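# Seat three plates in their matching gray tray pockets

## Task

Place each of the three plates into the gray tray, fully seated in the pocket sized for it; a plate counts only if it stays there without the robot holding it, and at the end both cups must have released and backed away.

## Robot and tools

Robot: two arms, left_arm and right_arm, each tipped with a vacuum suction cup instead of fingers. The arm names are labels, not image sides; left_arm is mounted on the +y side. Each arm's controlled point (the cup point) is the centre of the cup rim when unloaded, and the cup opens along the cup point's own +z axis. From roughly 7 cm back from the rim the tool body and its camera stick out up to about 8 cm sideways, so leave clearance.

Frame: one scene frame for everything. Origin on the table surface midway between the arms, +z up, +x away from the robot over the table. Positions are metres; orientations are quaternions written w first (qw, qx, qy, qz).

The 16-number row: every motion command uses a row of 16 numbers covering both arms, even if one stays still: left x, y, z, qw, qx, qy, qz, left suction, then right x, y, z, qw, qx, qy, qz, right suction. The pose parts are absolute targets for the cup point in the scene frame, not offsets. Suction runs from -1 to 1: 1 is full vacuum (about 55 kPa under ambient), smaller values request that share of it, and 0.05 or less switches it off. Suction is latched, and a 0 is a real off command, so to leave a cup unchanged resend its current value. To hold an arm still, resend the exact position and quaternion from the last result before it stopped; to keep an orientation, repeat one fixed quaternion rather than copying the slightly drifted reported one.

execute_actions(actions): a list of up to 15 actions; each action is a table of up to 15 rows, one row per 1/30 s control step, so an action lasts 0.5 s and a short table repeats its final row. An empty list just returns the current state and images. A target more than 0.6 m from the cup point's current position along any of its axes gets the action refused for both arms; a malformed action, or a first action failing that test against the latest reported state, cancels the entire call.

move(target, speed, blocking): target is one 16-number row of absolute poses plus suctions (suction applied immediately, not awaited). Each cup point travels a straight line, rotating the short way; all arms finish together, in 0.5 to 10 s, cut off at 10 s. speed is m/s, 0.002 to 0.5, default 0.25; rotation is capped at double that in rad/s. Paths ignore obstacles and the other arm, and the real point lags, wanders, and may overshoot speed near full extension. Contacts are harder at higher speed and when the target lies deeper past the contact. With blocking=false you get a result after 0.5 s while motion continues; until a result shows the move ended, other moves and execute_actions are rejected, so poll with wait(0) or call stop.

wait(seconds): 0 to 10; lets time pass with the last commands held; ends early if a running move finishes. stop(): brakes the running move; needs stopping distance. zoom_image(camera, region): enlarges part of the newest image; region is [x0, y0, x1, y1] in pixels from the top-left, at most 504 by 504. finished_scene(scene): pass the current scene's number; irreversible; the reply says whether the goal was met, and it must stay met.

Control behaviour: each step the commanded pose is clamped to within 70 mm and 16 degrees of the measured pose, then solved by damped inverse kinematics, favouring position over orientation. Long moves may need several actions, and after an action the arm coasts at most to its last clamped pose. Elbows never lock fully straight. Joint ranges (rad): waist and both rolls ±6.283, shoulder ±2.250, elbow ±2.580, wrist pitch ±2.100.

Result lines: the state line 'left_arm: ... | right_arm: ...' gives each cup point's position and quaternion (less accurate at long reach). 'Hand target' is the pose the controller is currently steering toward. 'pose unreachable' means a clearance check altered or blocked that arm's command. move adds a 'move:' line: its ending (done, off_target, moving, held, fault; held means a check blocked the last step; if only one arm is named the other finished fine), any limits (paced = the pose sent was clipped; held = some steps were blocked, after which the arm can jump faster than speed), and each cup point's distance to its target. suction_measured is the vacuum reached; part_present turns 1 at 0.50 and back to 0 below 0.45.

Gripping: the rim is 29 mm wide and must sit fully on a flat, smooth, unbroken area; holes, seams or an edge under it leak and keep the reading low (near 0 means no seal). A sealed reading sits up to 0.15 under the command and dips up to 0.04 between pump cycles. Under vacuum the cup shrinks, so a held part ends up to about 10 mm nearer the tool, and vacuum alone can lift a part. To release, set the plate down so it rests on its support, switch suction off, then retreat more than 15 mm. If the cup seals to the table it anchors the tool; turn suction off.

Cameras: cam_head_left and cam_head_right (896x504, fixed, above and behind the robot near x -0.09, z about 0.88, looking down over the table) and fisheye cam_left_wrist and cam_right_wrist (504x504, riding on each hand). Calibration matrices are supplied per scene and may be slightly off.

Hazards: anything falling off the table ends the scene. Avoid drops, slips, slams and heavy pressing. Loads or contact torques reaching a joint limit (48 N m for waist, shoulder, upper arm roll, elbow; 30.2 N m for the wrist joints) stop that arm for 10 s and drop the rest of the call. Holding weight heats motors: MOTOR HOT appears at 60 °C; at 75 °C an OVER-TEMPERATURE FAULT lets the arm sag. Never let the arms collide or shove each other. Loose objects may occasionally be nudged by outside disturbances, so check positions before acting. The robot keeps running on its last command while the reply is being written.

Each tool is called after "Emit:" as name(argument=value, ...) on one line, values as JSON.

## Session

Emit:
execute_actions(actions=[])

Scene clock: 0.00 s.
left_arm: end_effector_position=(+0.4965, +0.3271, +0.2067) suction_measured=0.00 part_present=0 end_effector_quat_wxyz=(-0.000, -0.229, +0.974, -0.001) | right_arm: end_effector_position=(+0.3957, -0.3616, +0.2058) suction_measured=0.00 part_present=0 end_effector_quat_wxyz=(-0.002, +0.259, +0.966, -0.002)
Joint positions: left_arm=[-0.053  0.435  0.003  1.655  0.001  1.052 -2.674] | right_arm=[-0.054  0.434 -0.002  1.659  0.003  1.053  2.562]
Joint velocities: left_arm=[-0.001 -0.001 -0.     0.    -0.001 -0.    -0.001] | right_arm=[-0.     0.     0.    -0.     0.    -0.001 -0.   ]
Motor temperatures (°C, as the motors report them): left_arm=[29 25 24 23 30 33 35] | right_arm=[28 25 24 26 32 31 34]
Hand target (left_arm): +0.497, +0.327, +0.207; -0.000, -0.229, +0.974, -0.001
Hand target (right_arm): +0.396, -0.362, +0.206; -0.002, +0.259, +0.966, -0.002

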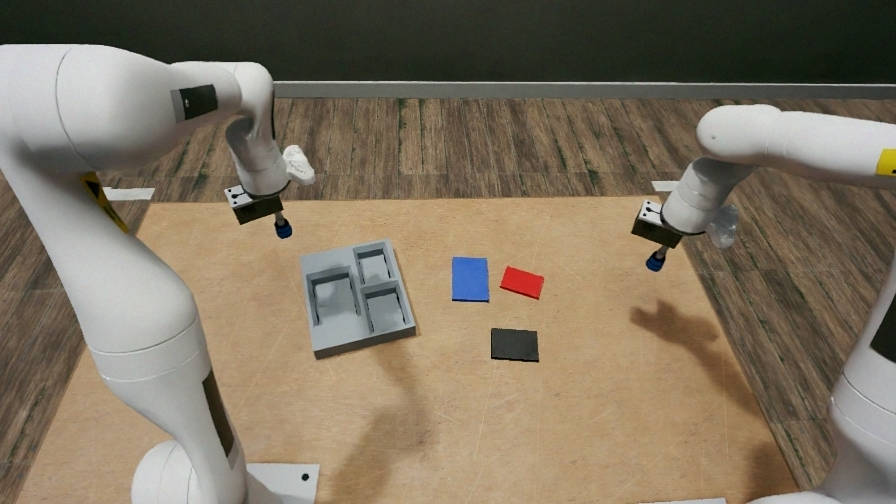

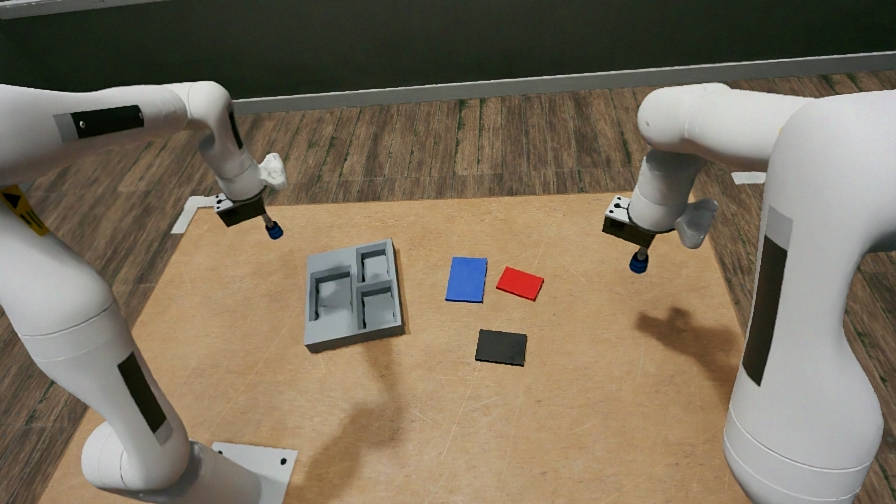

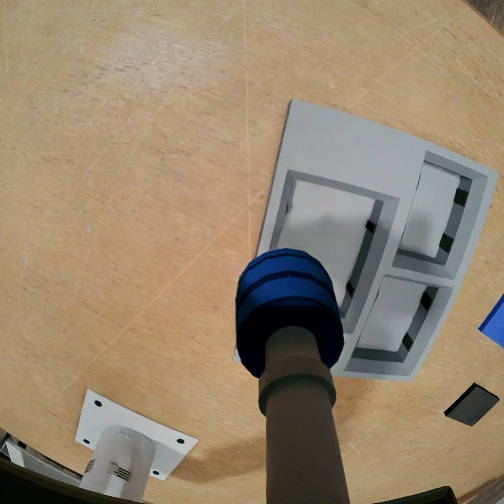

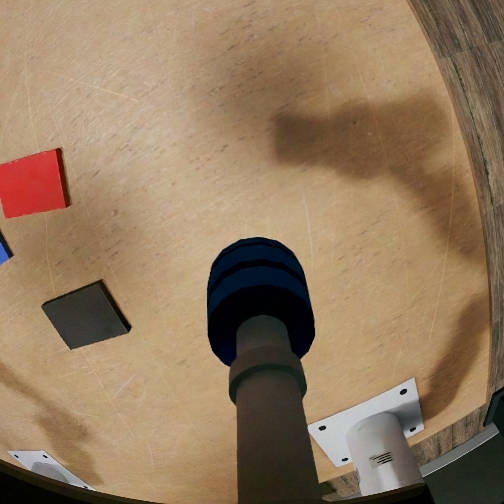

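Emit:
zoom_image(camera="cam_head_left", region=[280, 220, 440, 380])

Emit:
zoom_image(camera="cam_head_left", region=[430, 240, 570, 380])

Emit:
zoom_image(camera="cam_head_right", region=[280, 220, 440, 380])

Emit:
zoom_image(camera="cam_head_right", region=[430, 240, 570, 380])

Emit:
zoom_image(camera="cam_left_wrist", region=[220, 90, 504, 400])

Region (280, 220, 440, 380) of cam_head_left's 896x504 image, scaled by 3.150, with more detail than that image has.

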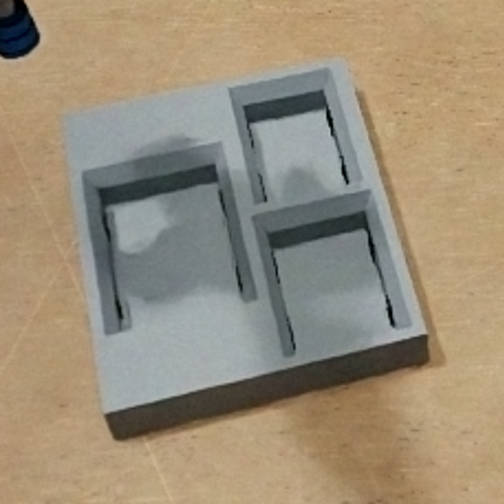

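Region (430, 240, 570, 380) of cam_head_left's 896x504 image, scaled by 3.600, with more detail than that image has.

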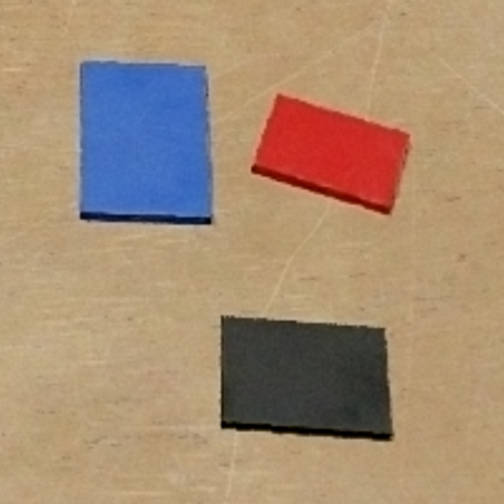

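Region (280, 220, 440, 380) of cam_head_right's 896x504 image, scaled by 3.150, with more detail than that image has.

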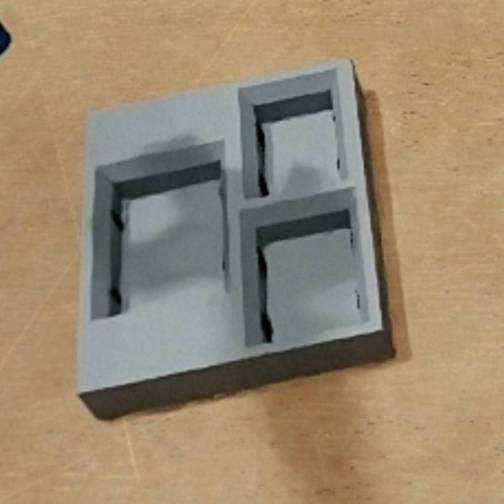

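Region (430, 240, 570, 380) of cam_head_right's 896x504 image, scaled by 3.600, with more detail than that image has.

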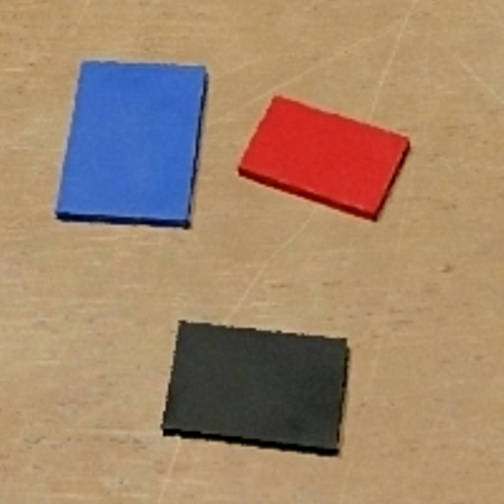

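Region (220, 90, 504, 400) of cam_left_wrist's 504x504 image, scaled by 1.626, with more detail than that image has; it fills the left 462 columns of this view, and the rest is white.

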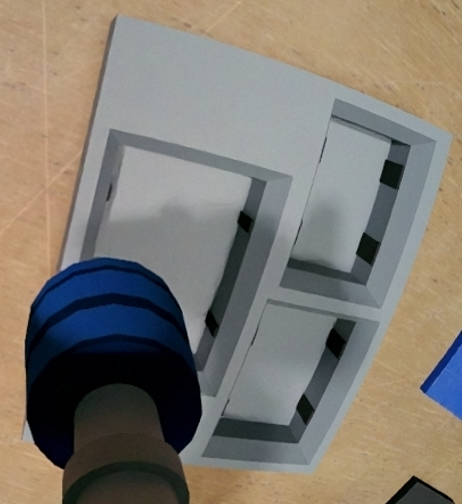

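Emit:
zoom_image(camera="cam_head_left", region=[250, 190, 320, 260])

Emit:
zoom_image(camera="cam_head_left", region=[620, 220, 690, 290])

Emit:
zoom_image(camera="cam_head_right", region=[240, 190, 310, 260])

Emit:
zoom_image(camera="cam_head_right", region=[600, 220, 670, 290])

Emit:
zoom_image(camera="cam_right_wrist", region=[0, 130, 240, 370])

Region (250, 190, 320, 260) of cam_head_left's 896x504 image, scaled by 7.200, with more detail than that image has.

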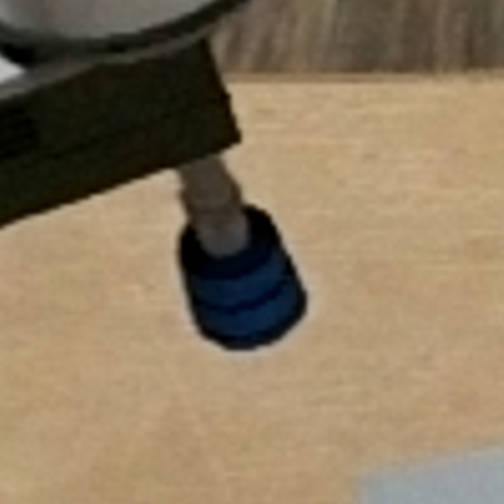

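Region (620, 220, 690, 290) of cam_head_left's 896x504 image, scaled by 7.200, with more detail than that image has.

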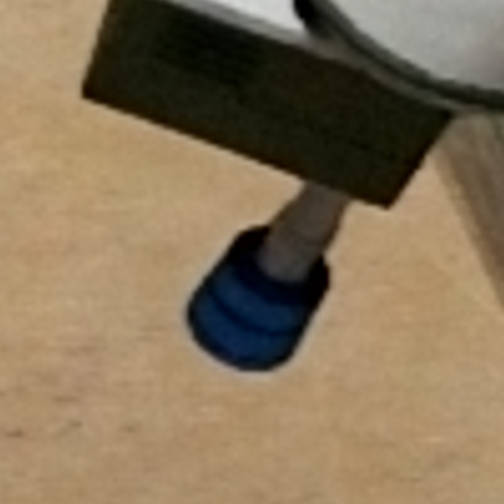

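Region (240, 190, 310, 260) of cam_head_right's 896x504 image, scaled by 7.200, with more detail than that image has.

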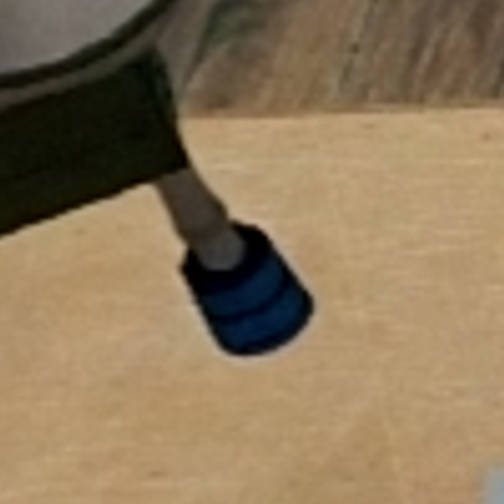

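Region (600, 220, 670, 290) of cam_head_right's 896x504 image, scaled by 7.200, with more detail than that image has.

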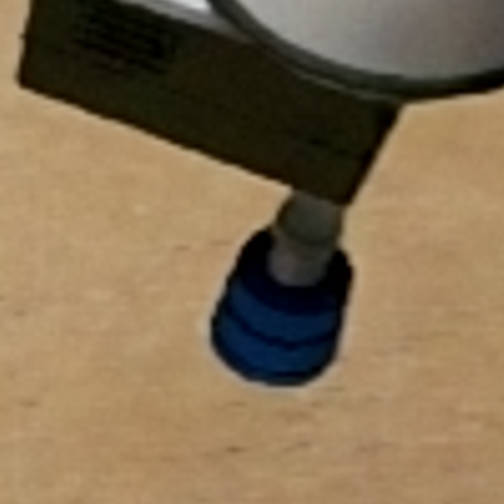

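Region (0, 130, 240, 370) of cam_right_wrist's 504x504 image, scaled by 2.100, with more detail than that image has.

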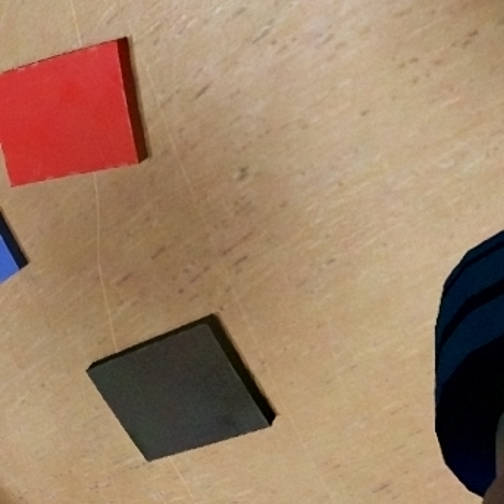

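Emit:
zoom_image(camera="cam_left_wrist", region=[364, 140, 504, 290])

Emit:
zoom_image(camera="cam_left_wrist", region=[325, 255, 475, 395])

Emit:
zoom_image(camera="cam_left_wrist", region=[250, 90, 420, 260])

Region (364, 140, 504, 290) of cam_left_wrist's 504x504 image, scaled by 3.360, with more detail than that image has; it fills the left 470 columns of this view, and the rest is white.

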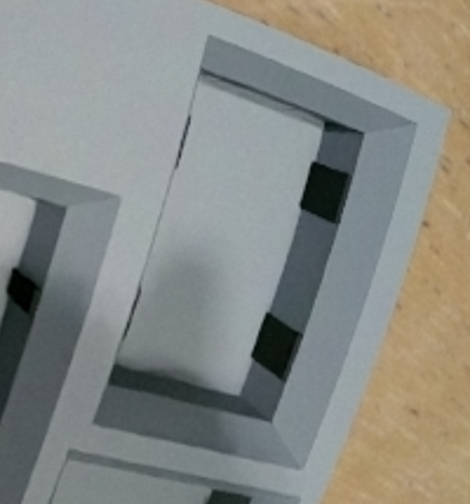

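Region (325, 255, 475, 395) of cam_left_wrist's 504x504 image, scaled by 3.360, with more detail than that image has; it fills the top 470 rows of this view, and the rest is white.

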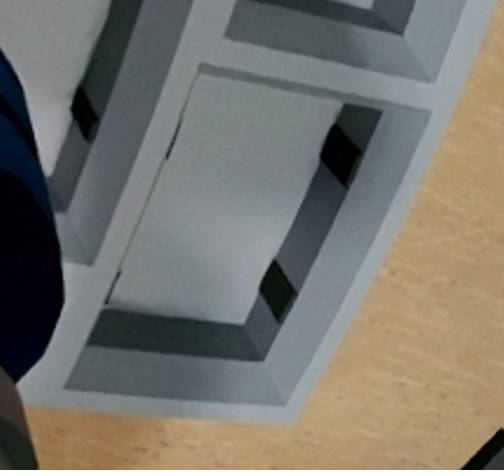

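Region (250, 90, 420, 260) of cam_left_wrist's 504x504 image, scaled by 2.965, with more detail than that image has.

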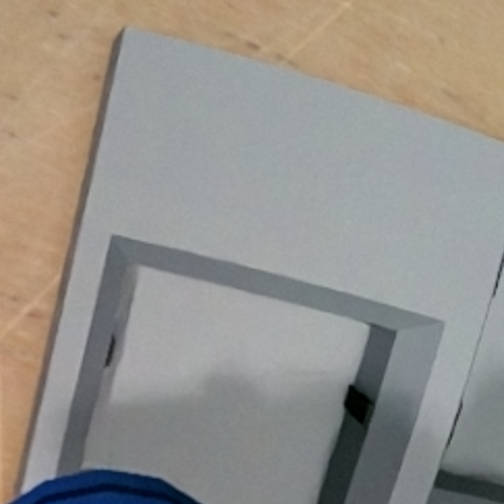

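Emit:
move(target=[0.518,-0.046,0.03,0,0.0236,0.9997,0,0,0.3957,-0.3616,0.2058,-0.002,0.259,0.966,-0.002,0], speed=0.45)

Scene clock: 121.77 s.
left_arm: end_effector_position=(+0.5157, -0.0462, +0.0300) suction_measured=0.00 part_present=0 end_effector_quat_wxyz=(-0.001, +0.023, +1.000, -0.001) | right_arm: end_effector_position=(+0.3957, -0.3616, +0.2058) suction_measured=0.00 part_present=0 end_effector_quat_wxyz=(-0.002, +0.259, +0.966, -0.002)
Joint positions: left_arm=[ 0.535  1.015  0.16   1.157 -0.161  0.982 -2.42 ] | right_arm=[-0.054  0.435 -0.002  1.658  0.004  1.054  2.562]
Joint velocities: left_arm=[ 0.002  0.007 -0.    -0.004  0.     0.002  0.001] | right_arm=[ 0.     0.    -0.     0.     0.     0.001 -0.   ]
Motor temperatures (°C, as the motors report them): left_arm=[29 27 24 24 30 33 35] | right_arm=[28 27 24 26 32 31 34]
Hand target (left_arm): +0.516, -0.046, +0.030; -0.001, +0.023, +1.000, -0.000
Hand target (right_arm): +0.396, -0.362, +0.206; -0.002, +0.259, +0.966, -0.002
Off the commanded pose (left_arm): 0.002 m, 0 deg.
Off the commanded pose (right_arm): 0.000 m, 0 deg.
move: done; limits=paced
camera_calibration (this result's frames):
cam_left_wrist: T_world_to_cam=[[-0.0708689, -0.997177, -0.0247943, 0.00295499], [-0.939007, 0.0583077, 0.338918, 0.490917], [-0.336516, 0.0473008, -0.940489, 0.302123], [0, 0, 0, 1]] pos_world=[0.562854, -0.0399683, 0.117836]
cam_right_wrist: T_world_to_cam=[[-0.462224, -0.886186, 0.0319733, -0.142662], [-0.815791, 0.439088, 0.376413, 0.413217], [-0.347611, 0.147904, -0.9259, 0.481357], [0, 0, 0, 1]] pos_world=[0.438482, -0.379058, 0.29471]

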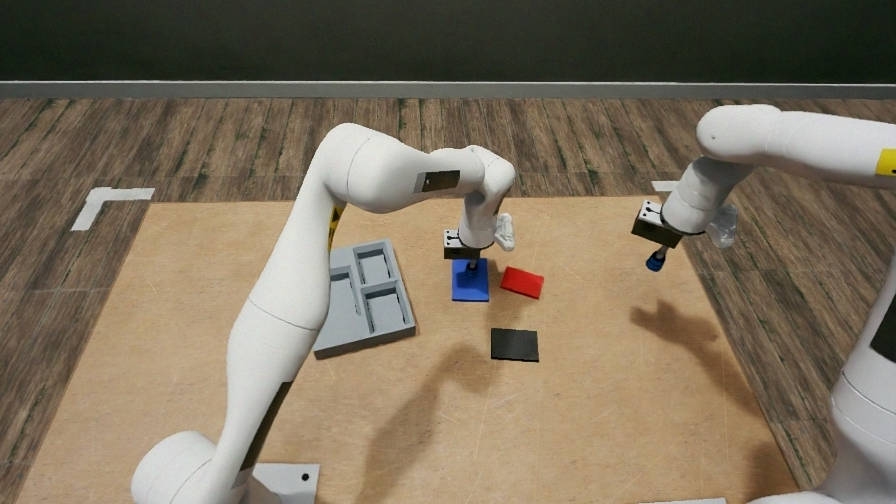

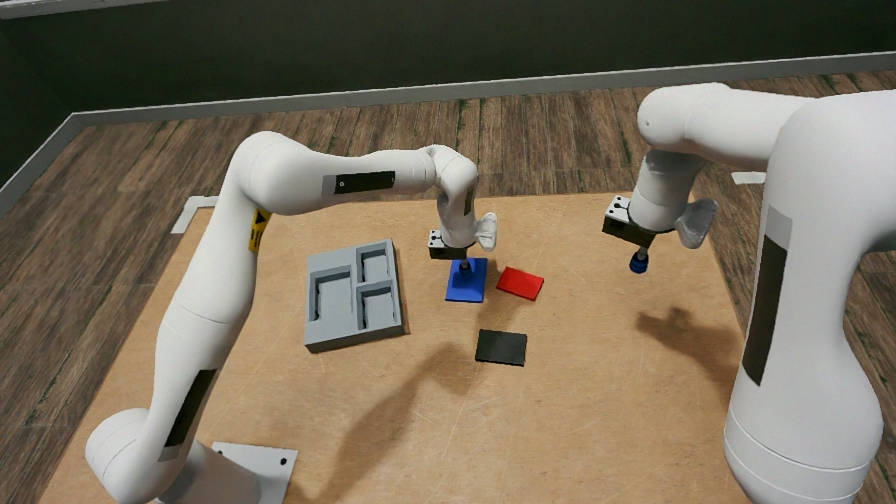

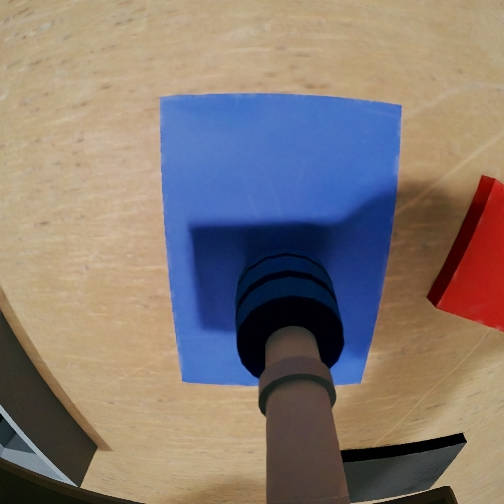

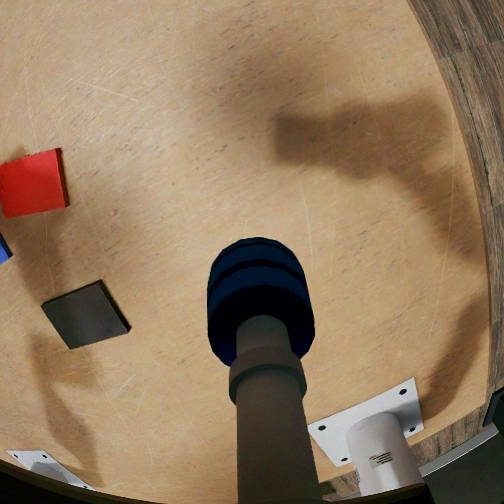

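Emit:
move(target=[0.5174,-0.0446,0.006,0,0.0236,0.9997,0,1,0.3957,-0.3616,0.2058,-0.002,0.259,0.966,-0.002,0], speed=0.06)

Scene clock: 146.17 s.
left_arm: end_effector_position=(+0.5171, -0.0444, +0.0056) suction_measured=0.39 part_present=0 end_effector_quat_wxyz=(-0.000, +0.024, +1.000, +0.000) | right_arm: end_effector_position=(+0.3957, -0.3616, +0.2058) suction_measured=0.00 part_present=0 end_effector_quat_wxyz=(-0.002, +0.259, +0.966, -0.002)
Joint positions: left_arm=[ 0.535  1.051  0.155  1.164 -0.167  0.939 -2.421] | right_arm=[-0.054  0.435 -0.002  1.658  0.004  1.054  2.562]
Joint velocities: left_arm=[ 0.     0.003  0.001  0.    -0.001 -0.003  0.001] | right_arm=[ 0.    -0.    -0.     0.    -0.     0.001 -0.   ]
Motor temperatures (°C, as the motors report them): left_arm=[29 27 24 24 30 33 35] | right_arm=[28 27 24 26 32 31 34]
Hand target (left_arm): +0.517, -0.045, +0.006; -0.000, +0.024, +1.000, -0.000
Hand target (right_arm): +0.396, -0.362, +0.206; -0.002, +0.259, +0.966, -0.002
Off the commanded pose (left_arm): 0.001 m, 0 deg.
Off the commanded pose (right_arm): 0.000 m, 0 deg.
move: done
camera_calibration (this result's frames):
cam_left_wrist: T_world_to_cam=[[-0.0724349, -0.997015, -0.0267142, 0.00504217], [-0.93929, 0.0591851, 0.337983, 0.500574], [-0.335393, 0.0495741, -0.940773, 0.279046], [0, 0, 0, 1]] pos_world=[0.564139, -0.0384329, 0.0934687]
cam_right_wrist: T_world_to_cam=[[-0.462223, -0.886187, 0.0319726, -0.142662], [-0.815791, 0.439086, 0.376414, 0.413215], [-0.347612, 0.147904, -0.9259, 0.481356], [0, 0, 0, 1]] pos_world=[0.438481, -0.379057, 0.294709]

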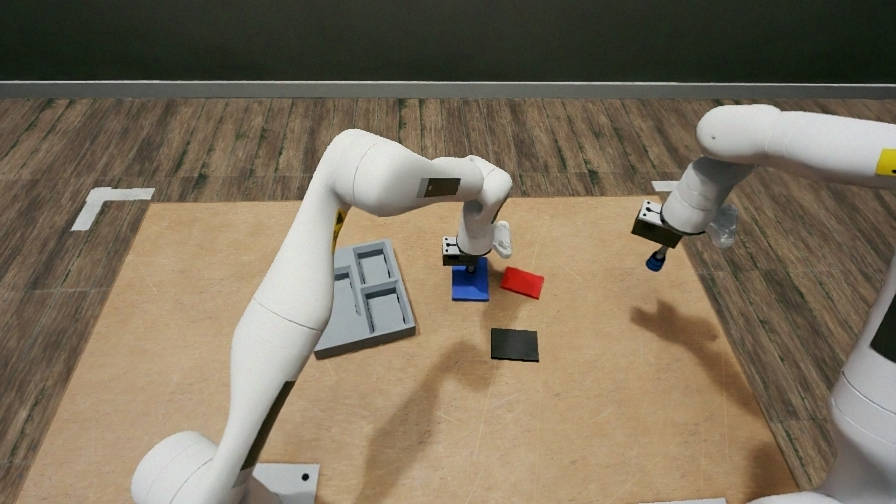

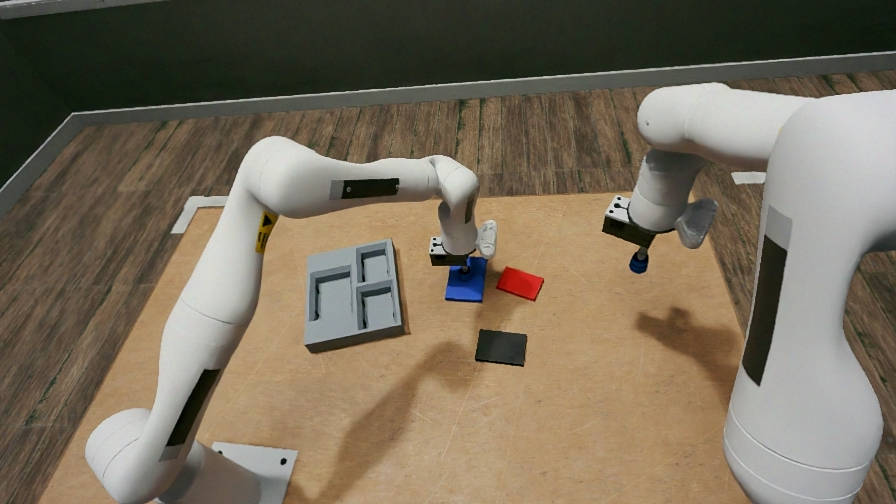

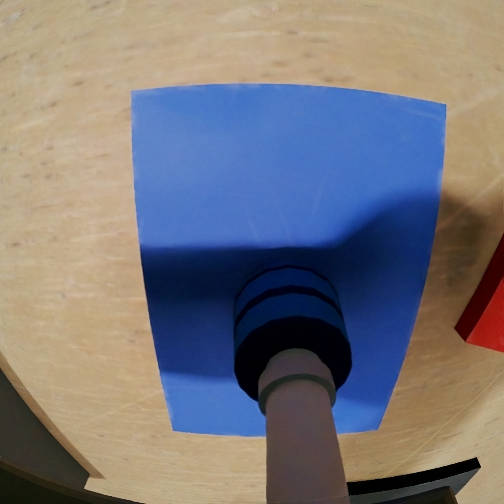

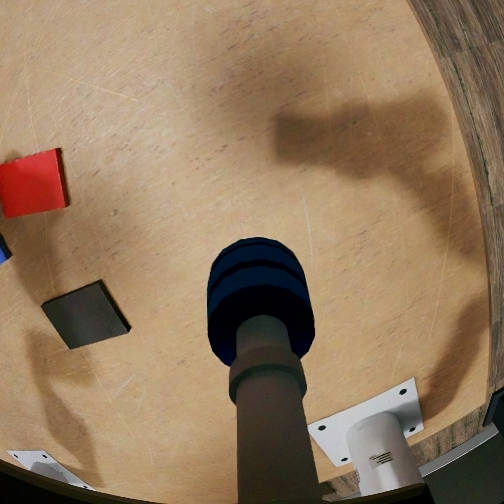

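Emit:
execute_actions(actions=[[[0.5174,-0.0446,0.0065,0,0.0236,0.9997,0,1,0.3957,-0.3616,0.2058,-0.002,0.259,0.966,-0.002,0],[0.5174,-0.0446,0.008,0,0.0236,0.9997,0,1,0.3957,-0.3616,0.2058,-0.002,0.259,0.966,-0.002,0],[0.5174,-0.0446,0.0104,0,0.0236,0.9997,0,1,0.3957,-0.3616,0.2058,-0.002,0.259,0.966,-0.002,0],[0.5174,-0.0446,0.0134,0,0.0236,0.9997,0,1,0.3957,-0.3616,0.2058,-0.002,0.259,0.966,-0.002,0],[0.5174,-0.0446,0.0171,0,0.0236,0.9997,0,1,0.3957,-0.3616,0.2058,-0.002,0.259,0.966,-0.002,0],[0.5173,-0.0439,0.0213,0,0.0233,0.9997,0,1,0.3957,-0.3616,0.2058,-0.002,0.259,0.966,-0.002,0],[0.517,-0.042,0.0258,0,0.0223,0.9998,0,1,0.3957,-0.3616,0.2058,-0.002,0.259,0.966,-0.002,0],[0.5164,-0.0389,0.0306,0,0.0207,0.9998,0,1,0.3957,-0.3616,0.2058,-0.002,0.259,0.966,-0.002,0],[0.5157,-0.0347,0.0355,0,0.0185,0.9998,0,1,0.3957,-0.3616,0.2058,-0.002,0.259,0.966,-0.002,0],[0.5148,-0.0295,0.0404,0,0.0158,0.9999,0,1,0.3957,-0.3616,0.2058,-0.002,0.259,0.966,-0.002,0],[0.5137,-0.0232,0.0452,0,0.0126,0.9999,0,1,0.3957,-0.3616,0.2058,-0.002,0.259,0.966,-0.002,0],[0.5125,-0.0161,0.0497,0,0.009,1,0,1,0.3957,-0.3616,0.2058,-0.002,0.259,0.966,-0.002,0],[0.5111,-0.0082,0.0539,0,0.0049,1,0,1,0.3957,-0.3616,0.2058,-0.002,0.259,0.966,-0.002,0],[0.5096,0.0005,0.0576,0,0.0004,1,0,1,0.3957,-0.3616,0.2058,-0.002,0.259,0.966,-0.002,0],[0.508,0.01,0.0606,0,-0.0044,1,0,1,0.3957,-0.3616,0.2058,-0.002,0.259,0.966,-0.002,0]],[[0.5063,0.0199,0.063,0,-0.0095,1,0,1,0.3957,-0.3616,0.2058,-0.002,0.259,0.966,-0.002,0],[0.5045,0.0305,0.0645,0,-0.015,0.9999,0,1,0.3957,-0.3616,0.2058,-0.002,0.259,0.966,-0.002,0],[0.5026,0.0415,0.065,0,-0.0206,0.9998,0,1,0.3957,-0.3616,0.2058,-0.002,0.259,0.966,-0.002,0],[0.5006,0.0529,0.065,0,-0.0265,0.9996,0,1,0.3957,-0.3616,0.2058,-0.002,0.259,0.966,-0.002,0],[0.4986,0.0646,0.065,0,-0.0325,0.9995,0,1,0.3957,-0.3616,0.2058,-0.002,0.259,0.966,-0.002,0],[0.4966,0.0766,0.065,0,-0.0387,0.9993,0,1,0.3957,-0.3616,0.2058,-0.002,0.259,0.966,-0.002,0],[0.4945,0.0888,0.065,0,-0.0449,0.999,0,1,0.3957,-0.3616,0.2058,-0.002,0.259,0.966,-0.002,0],[0.4924,0.101,0.065,0,-0.0512,0.9987,0,1,0.3957,-0.3616,0.2058,-0.002,0.259,0.966,-0.002,0],[0.4902,0.1134,0.065,0,-0.0575,0.9983,0,1,0.3957,-0.3616,0.2058,-0.002,0.259,0.966,-0.002,0],[0.4881,0.1256,0.065,0,-0.0638,0.998,0,1,0.3957,-0.3616,0.2058,-0.002,0.259,0.966,-0.002,0],[0.486,0.1378,0.065,0,-0.07,0.9975,0,1,0.3957,-0.3616,0.2058,-0.002,0.259,0.966,-0.002,0],[0.484,0.1498,0.065,0,-0.0762,0.9971,0,1,0.3957,-0.3616,0.2058,-0.002,0.259,0.966,-0.002,0],[0.482,0.1615,0.065,0,-0.0822,0.9966,0,1,0.3957,-0.3616,0.2058,-0.002,0.259,0.966,-0.002,0],[0.48,0.1729,0.065,0,-0.0881,0.9961,0,1,0.3957,-0.3616,0.2058,-0.002,0.259,0.966,-0.002,0],[0.4781,0.1839,0.065,0,-0.0937,0.9956,0,1,0.3957,-0.3616,0.2058,-0.002,0.259,0.966,-0.002,0]],[[0.4763,0.1945,0.065,0,-0.0992,0.9951,0,1,0.3957,-0.3616,0.2058,-0.002,0.259,0.966,-0.002,0],[0.4746,0.2044,0.065,0,-0.1043,0.9945,0,1,0.3957,-0.3616,0.2058,-0.002,0.259,0.966,-0.002,0],[0.473,0.2139,0.065,0,-0.1091,0.994,0,1,0.3957,-0.3616,0.2058,-0.002,0.259,0.966,-0.002,0],[0.4715,0.2226,0.0647,0,-0.1136,0.9935,0,1,0.3957,-0.3616,0.2058,-0.002,0.259,0.966,-0.002,0],[0.4701,0.2305,0.0637,0,-0.1177,0.993,0,1,0.3957,-0.3616,0.2058,-0.002,0.259,0.966,-0.002,0],[0.4689,0.2376,0.0623,0,-0.1213,0.9926,0,1,0.3957,-0.3616,0.2058,-0.002,0.259,0.966,-0.002,0],[0.4678,0.2439,0.0606,0,-0.1245,0.9922,0,1,0.3957,-0.3616,0.2058,-0.002,0.259,0.966,-0.002,0],[0.4669,0.2491,0.0586,0,-0.1272,0.9919,0,1,0.3957,-0.3616,0.2058,-0.002,0.259,0.966,-0.002,0],[0.4662,0.2533,0.0565,0,-0.1294,0.9916,0,1,0.3957,-0.3616,0.2058,-0.002,0.259,0.966,-0.002,0],[0.4656,0.2564,0.0544,0,-0.131,0.9914,0,1,0.3957,-0.3616,0.2058,-0.002,0.259,0.966,-0.002,0],[0.4653,0.2583,0.0524,0,-0.132,0.9913,0,1,0.3957,-0.3616,0.2058,-0.002,0.259,0.966,-0.002,0],[0.4652,0.259,0.0507,0,-0.1323,0.9912,0,1,0.3957,-0.3616,0.2058,-0.002,0.259,0.966,-0.002,0],[0.4652,0.259,0.0493,0,-0.1323,0.9912,0,1,0.3957,-0.3616,0.2058,-0.002,0.259,0.966,-0.002,0],[0.4652,0.259,0.0483,0,-0.1323,0.9912,0,1,0.3957,-0.3616,0.2058,-0.002,0.259,0.966,-0.002,0],[0.4652,0.259,0.048,0,-0.1323,0.9912,0,1,0.3957,-0.3616,0.2058,-0.002,0.259,0.966,-0.002,0]]])

Emit:
execute_actions(actions=[])

Scene clock: 218.20 s.
left_arm: end_effector_position=(+0.4653, +0.2545, +0.0510) suction_measured=0.99 part_present=1 end_effector_quat_wxyz=(-0.001, -0.130, +0.992, +0.003) | right_arm: end_effector_position=(+0.3957, -0.3616, +0.2058) suction_measured=0.00 part_present=0 end_effector_quat_wxyz=(-0.002, +0.259, +0.966, -0.002)
Joint positions: left_arm=[ 0.072  0.662  0.077  1.9   -0.094  0.587 -2.614] | right_arm=[-0.054  0.435 -0.002  1.658  0.004  1.054  2.562]
Joint velocities: left_arm=[-0.169  0.079  0.006  0.127  0.021 -0.228 -0.147] | right_arm=[-0.    -0.     0.    -0.     0.    -0.     0.002]
Motor temperatures (°C, as the motors report them): left_arm=[29 29 24 24 30 33 35] | right_arm=[28 27 24 26 32 31 34]
Hand target (left_arm): +0.466, +0.259, +0.048; +0.000, -0.132, +0.991, +0.000
Hand target (right_arm): +0.396, -0.362, +0.206; -0.002, +0.259, +0.966, -0.002
Off the commanded pose (left_arm): 0.005 m, 0 deg.
Off the commanded pose (right_arm): 0.000 m, 0 deg.
camera_calibration (this result's frames):
cam_left_wrist: T_world_to_cam=[[0.232639, -0.972032, -0.0321428, 0.15248], [-0.91242, -0.229575, 0.3388, 0.479784], [-0.336703, -0.0494901, -0.940309, 0.315321], [0, 0, 0, 1]] pos_world=[0.508461, 0.273968, 0.13885]
cam_right_wrist: T_world_to_cam=[[-0.462223, -0.886187, 0.0319725, -0.142662], [-0.815791, 0.439086, 0.376414, 0.413215], [-0.347612, 0.147905, -0.9259, 0.481356], [0, 0, 0, 1]] pos_world=[0.438481, -0.379057, 0.294709]

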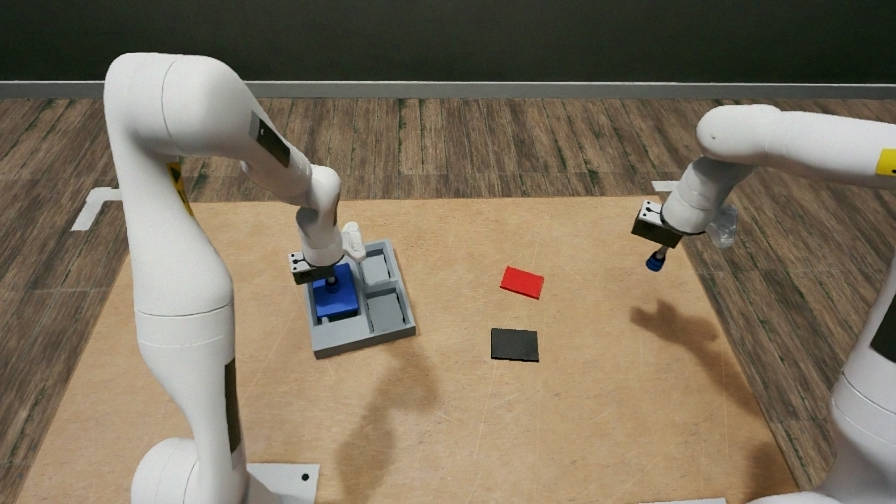

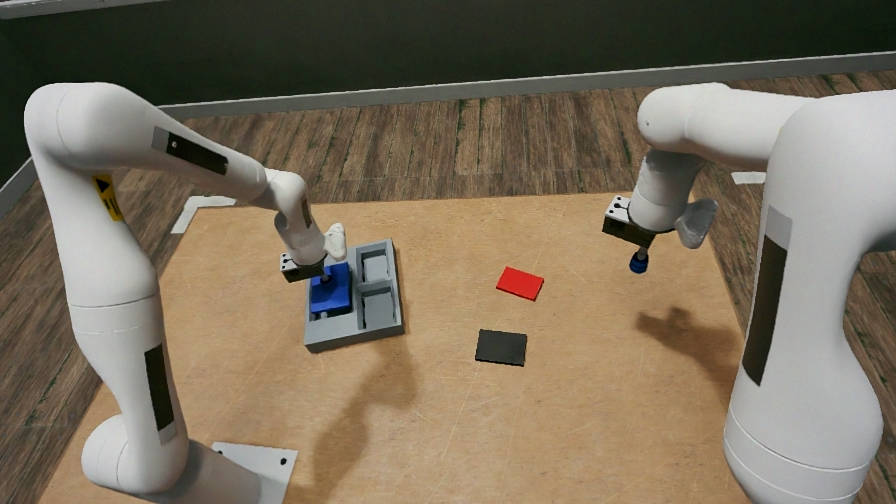

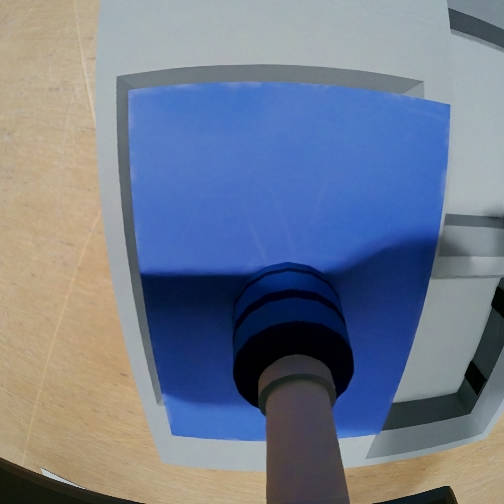

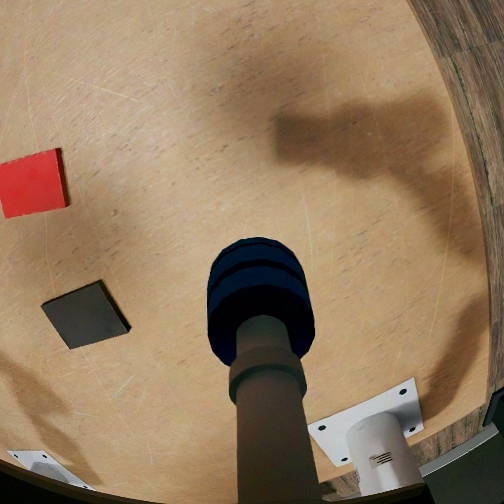

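Scene clock: 218.20 s.
left_arm: end_effector_position=(+0.4653, +0.2545, +0.0510) suction_measured=0.99 part_present=1 end_effector_quat_wxyz=(-0.001, -0.130, +0.992, +0.003) | right_arm: end_effector_position=(+0.3957, -0.3616, +0.2058) suction_measured=0.00 part_present=0 end_effector_quat_wxyz=(-0.002, +0.259, +0.966, -0.002)
Joint positions: left_arm=[ 0.072  0.662  0.077  1.9   -0.094  0.587 -2.614] | right_arm=[-0.054  0.435 -0.002  1.658  0.004  1.054  2.562]
Joint velocities: left_arm=[-0.169  0.079  0.006  0.127  0.021 -0.228 -0.147] | right_arm=[-0.    -0.     0.    -0.     0.    -0.     0.002]
Motor temperatures (°C, as the motors report them): left_arm=[29 29 24 24 30 33 35] | right_arm=[28 27 24 26 32 31 34]
Hand target (left_arm): +0.466, +0.259, +0.048; +0.000, -0.132, +0.991, +0.000
Hand target (right_arm): +0.396, -0.362, +0.206; -0.002, +0.259, +0.966, -0.002
Off the commanded pose (left_arm): 0.005 m, 0 deg.
Off the commanded pose (right_arm): 0.000 m, 0 deg.
camera_calibration (this result's frames):
cam_left_wrist: T_world_to_cam=[[0.232639, -0.972032, -0.0321428, 0.15248], [-0.91242, -0.229575, 0.3388, 0.479784], [-0.336703, -0.0494901, -0.940309, 0.315321], [0, 0, 0, 1]] pos_world=[0.508461, 0.273968, 0.13885]
cam_right_wrist: T_world_to_cam=[[-0.462223, -0.886187, 0.0319725, -0.142662], [-0.815791, 0.439086, 0.376414, 0.413215], [-0.347612, 0.147905, -0.9259, 0.481356], [0, 0, 0, 1]] pos_world=[0.438481, -0.379057, 0.294709]

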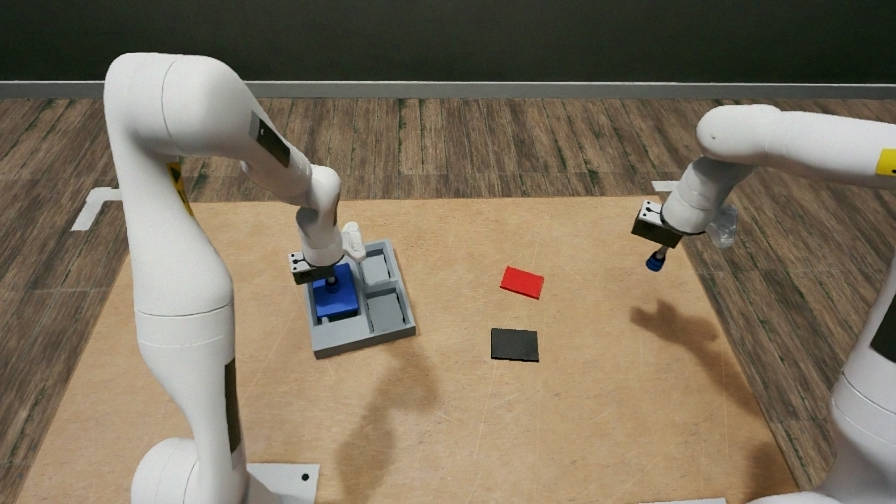

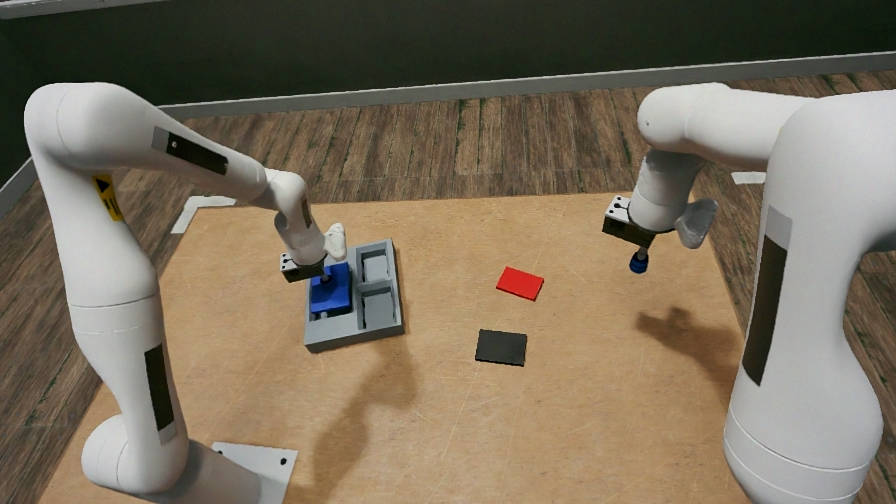

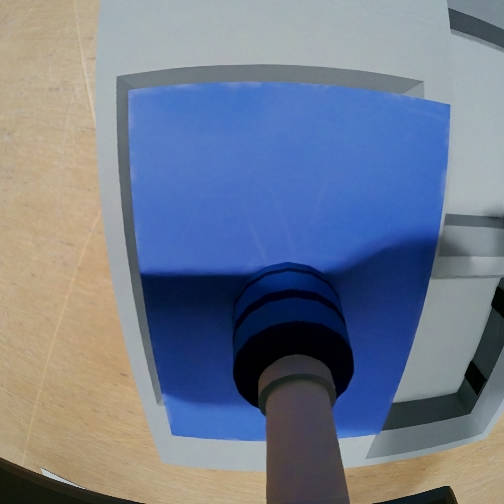

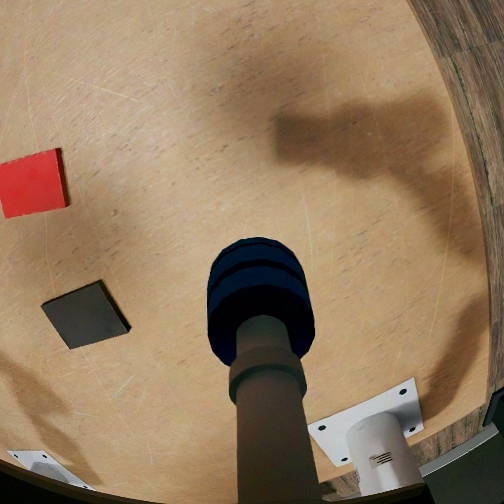

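Emit:
wait(seconds=0)

Emit:
zoom_image(camera="cam_left_wrist", region=[90, 40, 190, 140])

Emit:
zoom_image(camera="cam_left_wrist", region=[380, 40, 480, 140])

Scene clock: 226.10 s.
left_arm: end_effector_position=(+0.4659, +0.2591, +0.0482) suction_measured=0.98 part_present=1 end_effector_quat_wxyz=(+0.000, -0.132, +0.991, +0.000) | right_arm: end_effector_position=(+0.3957, -0.3616, +0.2058) suction_measured=0.00 part_present=0 end_effector_quat_wxyz=(-0.002, +0.259, +0.966, -0.002)
Joint positions: left_arm=[ 0.057  0.665  0.079  1.908 -0.092  0.572 -2.623] | right_arm=[-0.054  0.435 -0.002  1.658  0.004  1.054  2.562]
Joint velocities: left_arm=[-0.001  0.    -0.001  0.001 -0.    -0.    -0.   ] | right_arm=[-0.     0.    -0.    -0.     0.     0.001 -0.   ]
Motor temperatures (°C, as the motors report them): left_arm=[29 29 24 24 30 33 35] | right_arm=[28 27 24 26 32 31 34]
Hand target (left_arm): +0.466, +0.259, +0.048; +0.000, -0.132, +0.991, +0.000
Hand target (right_arm): +0.396, -0.362, +0.206; -0.002, +0.259, +0.966, -0.002
Off the commanded pose (left_arm): 0.001 m, 0 deg.
Off the commanded pose (right_arm): 0.000 m, 0 deg.
camera_calibration (this result's frames):
cam_left_wrist: T_world_to_cam=[[0.237671, -0.970973, -0.0269074, 0.15386], [-0.91251, -0.232683, 0.336427, 0.483376], [-0.332923, -0.0554055, -0.941325, 0.313], [0, 0, 0, 1]] pos_world=[0.508722, 0.279209, 0.136154]
cam_right_wrist: T_world_to_cam=[[-0.462223, -0.886187, 0.0319724, -0.142662], [-0.815791, 0.439086, 0.376414, 0.413215], [-0.347612, 0.147905, -0.9259, 0.481356], [0, 0, 0, 1]] pos_world=[0.438481, -0.379057, 0.294709]

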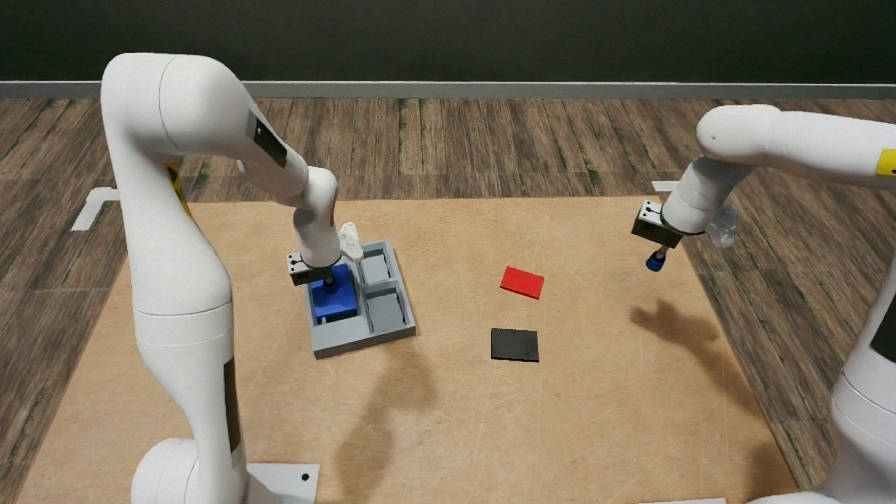

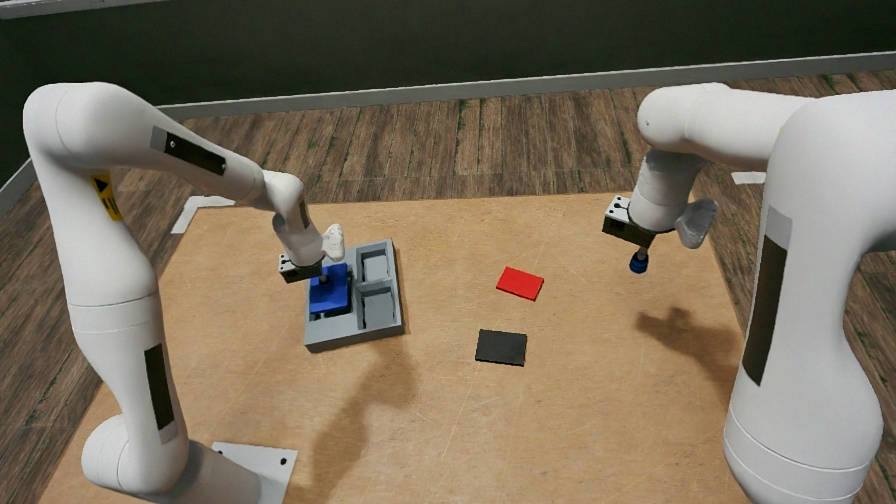

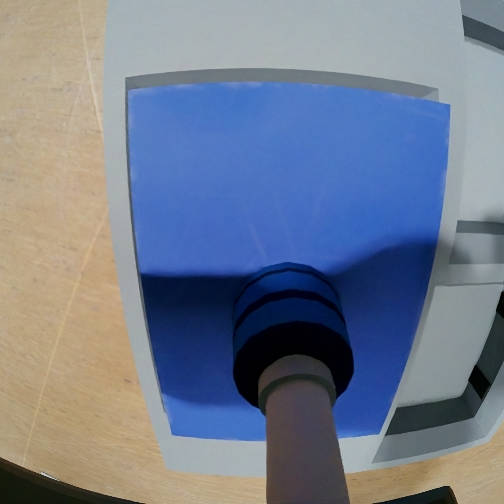

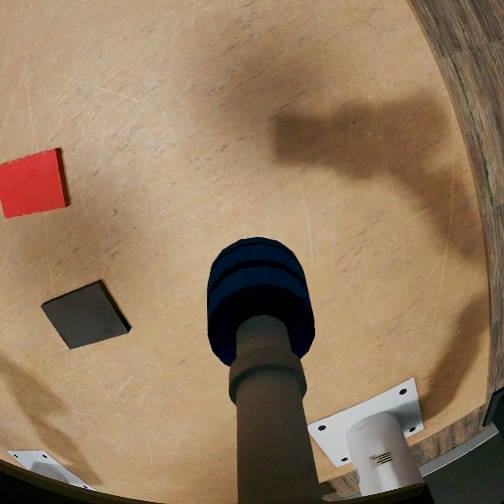

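Region (90, 40, 190, 140) of cam_left_wrist's 504x504 image, scaled by 5.040, with more detail than that image has.

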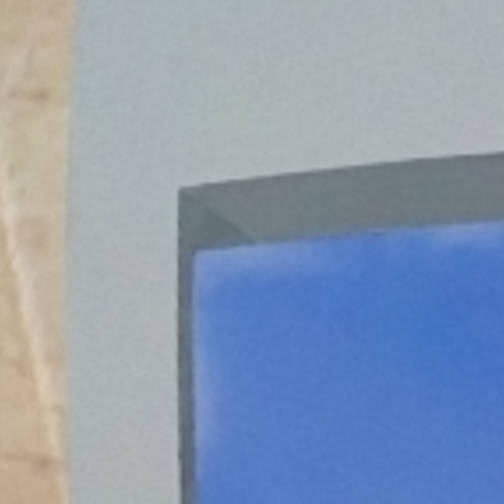

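Region (380, 40, 480, 140) of cam_left_wrist's 504x504 image, scaled by 5.040, with more detail than that image has.

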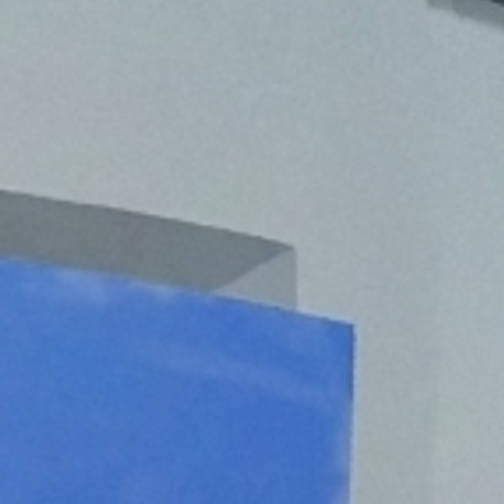

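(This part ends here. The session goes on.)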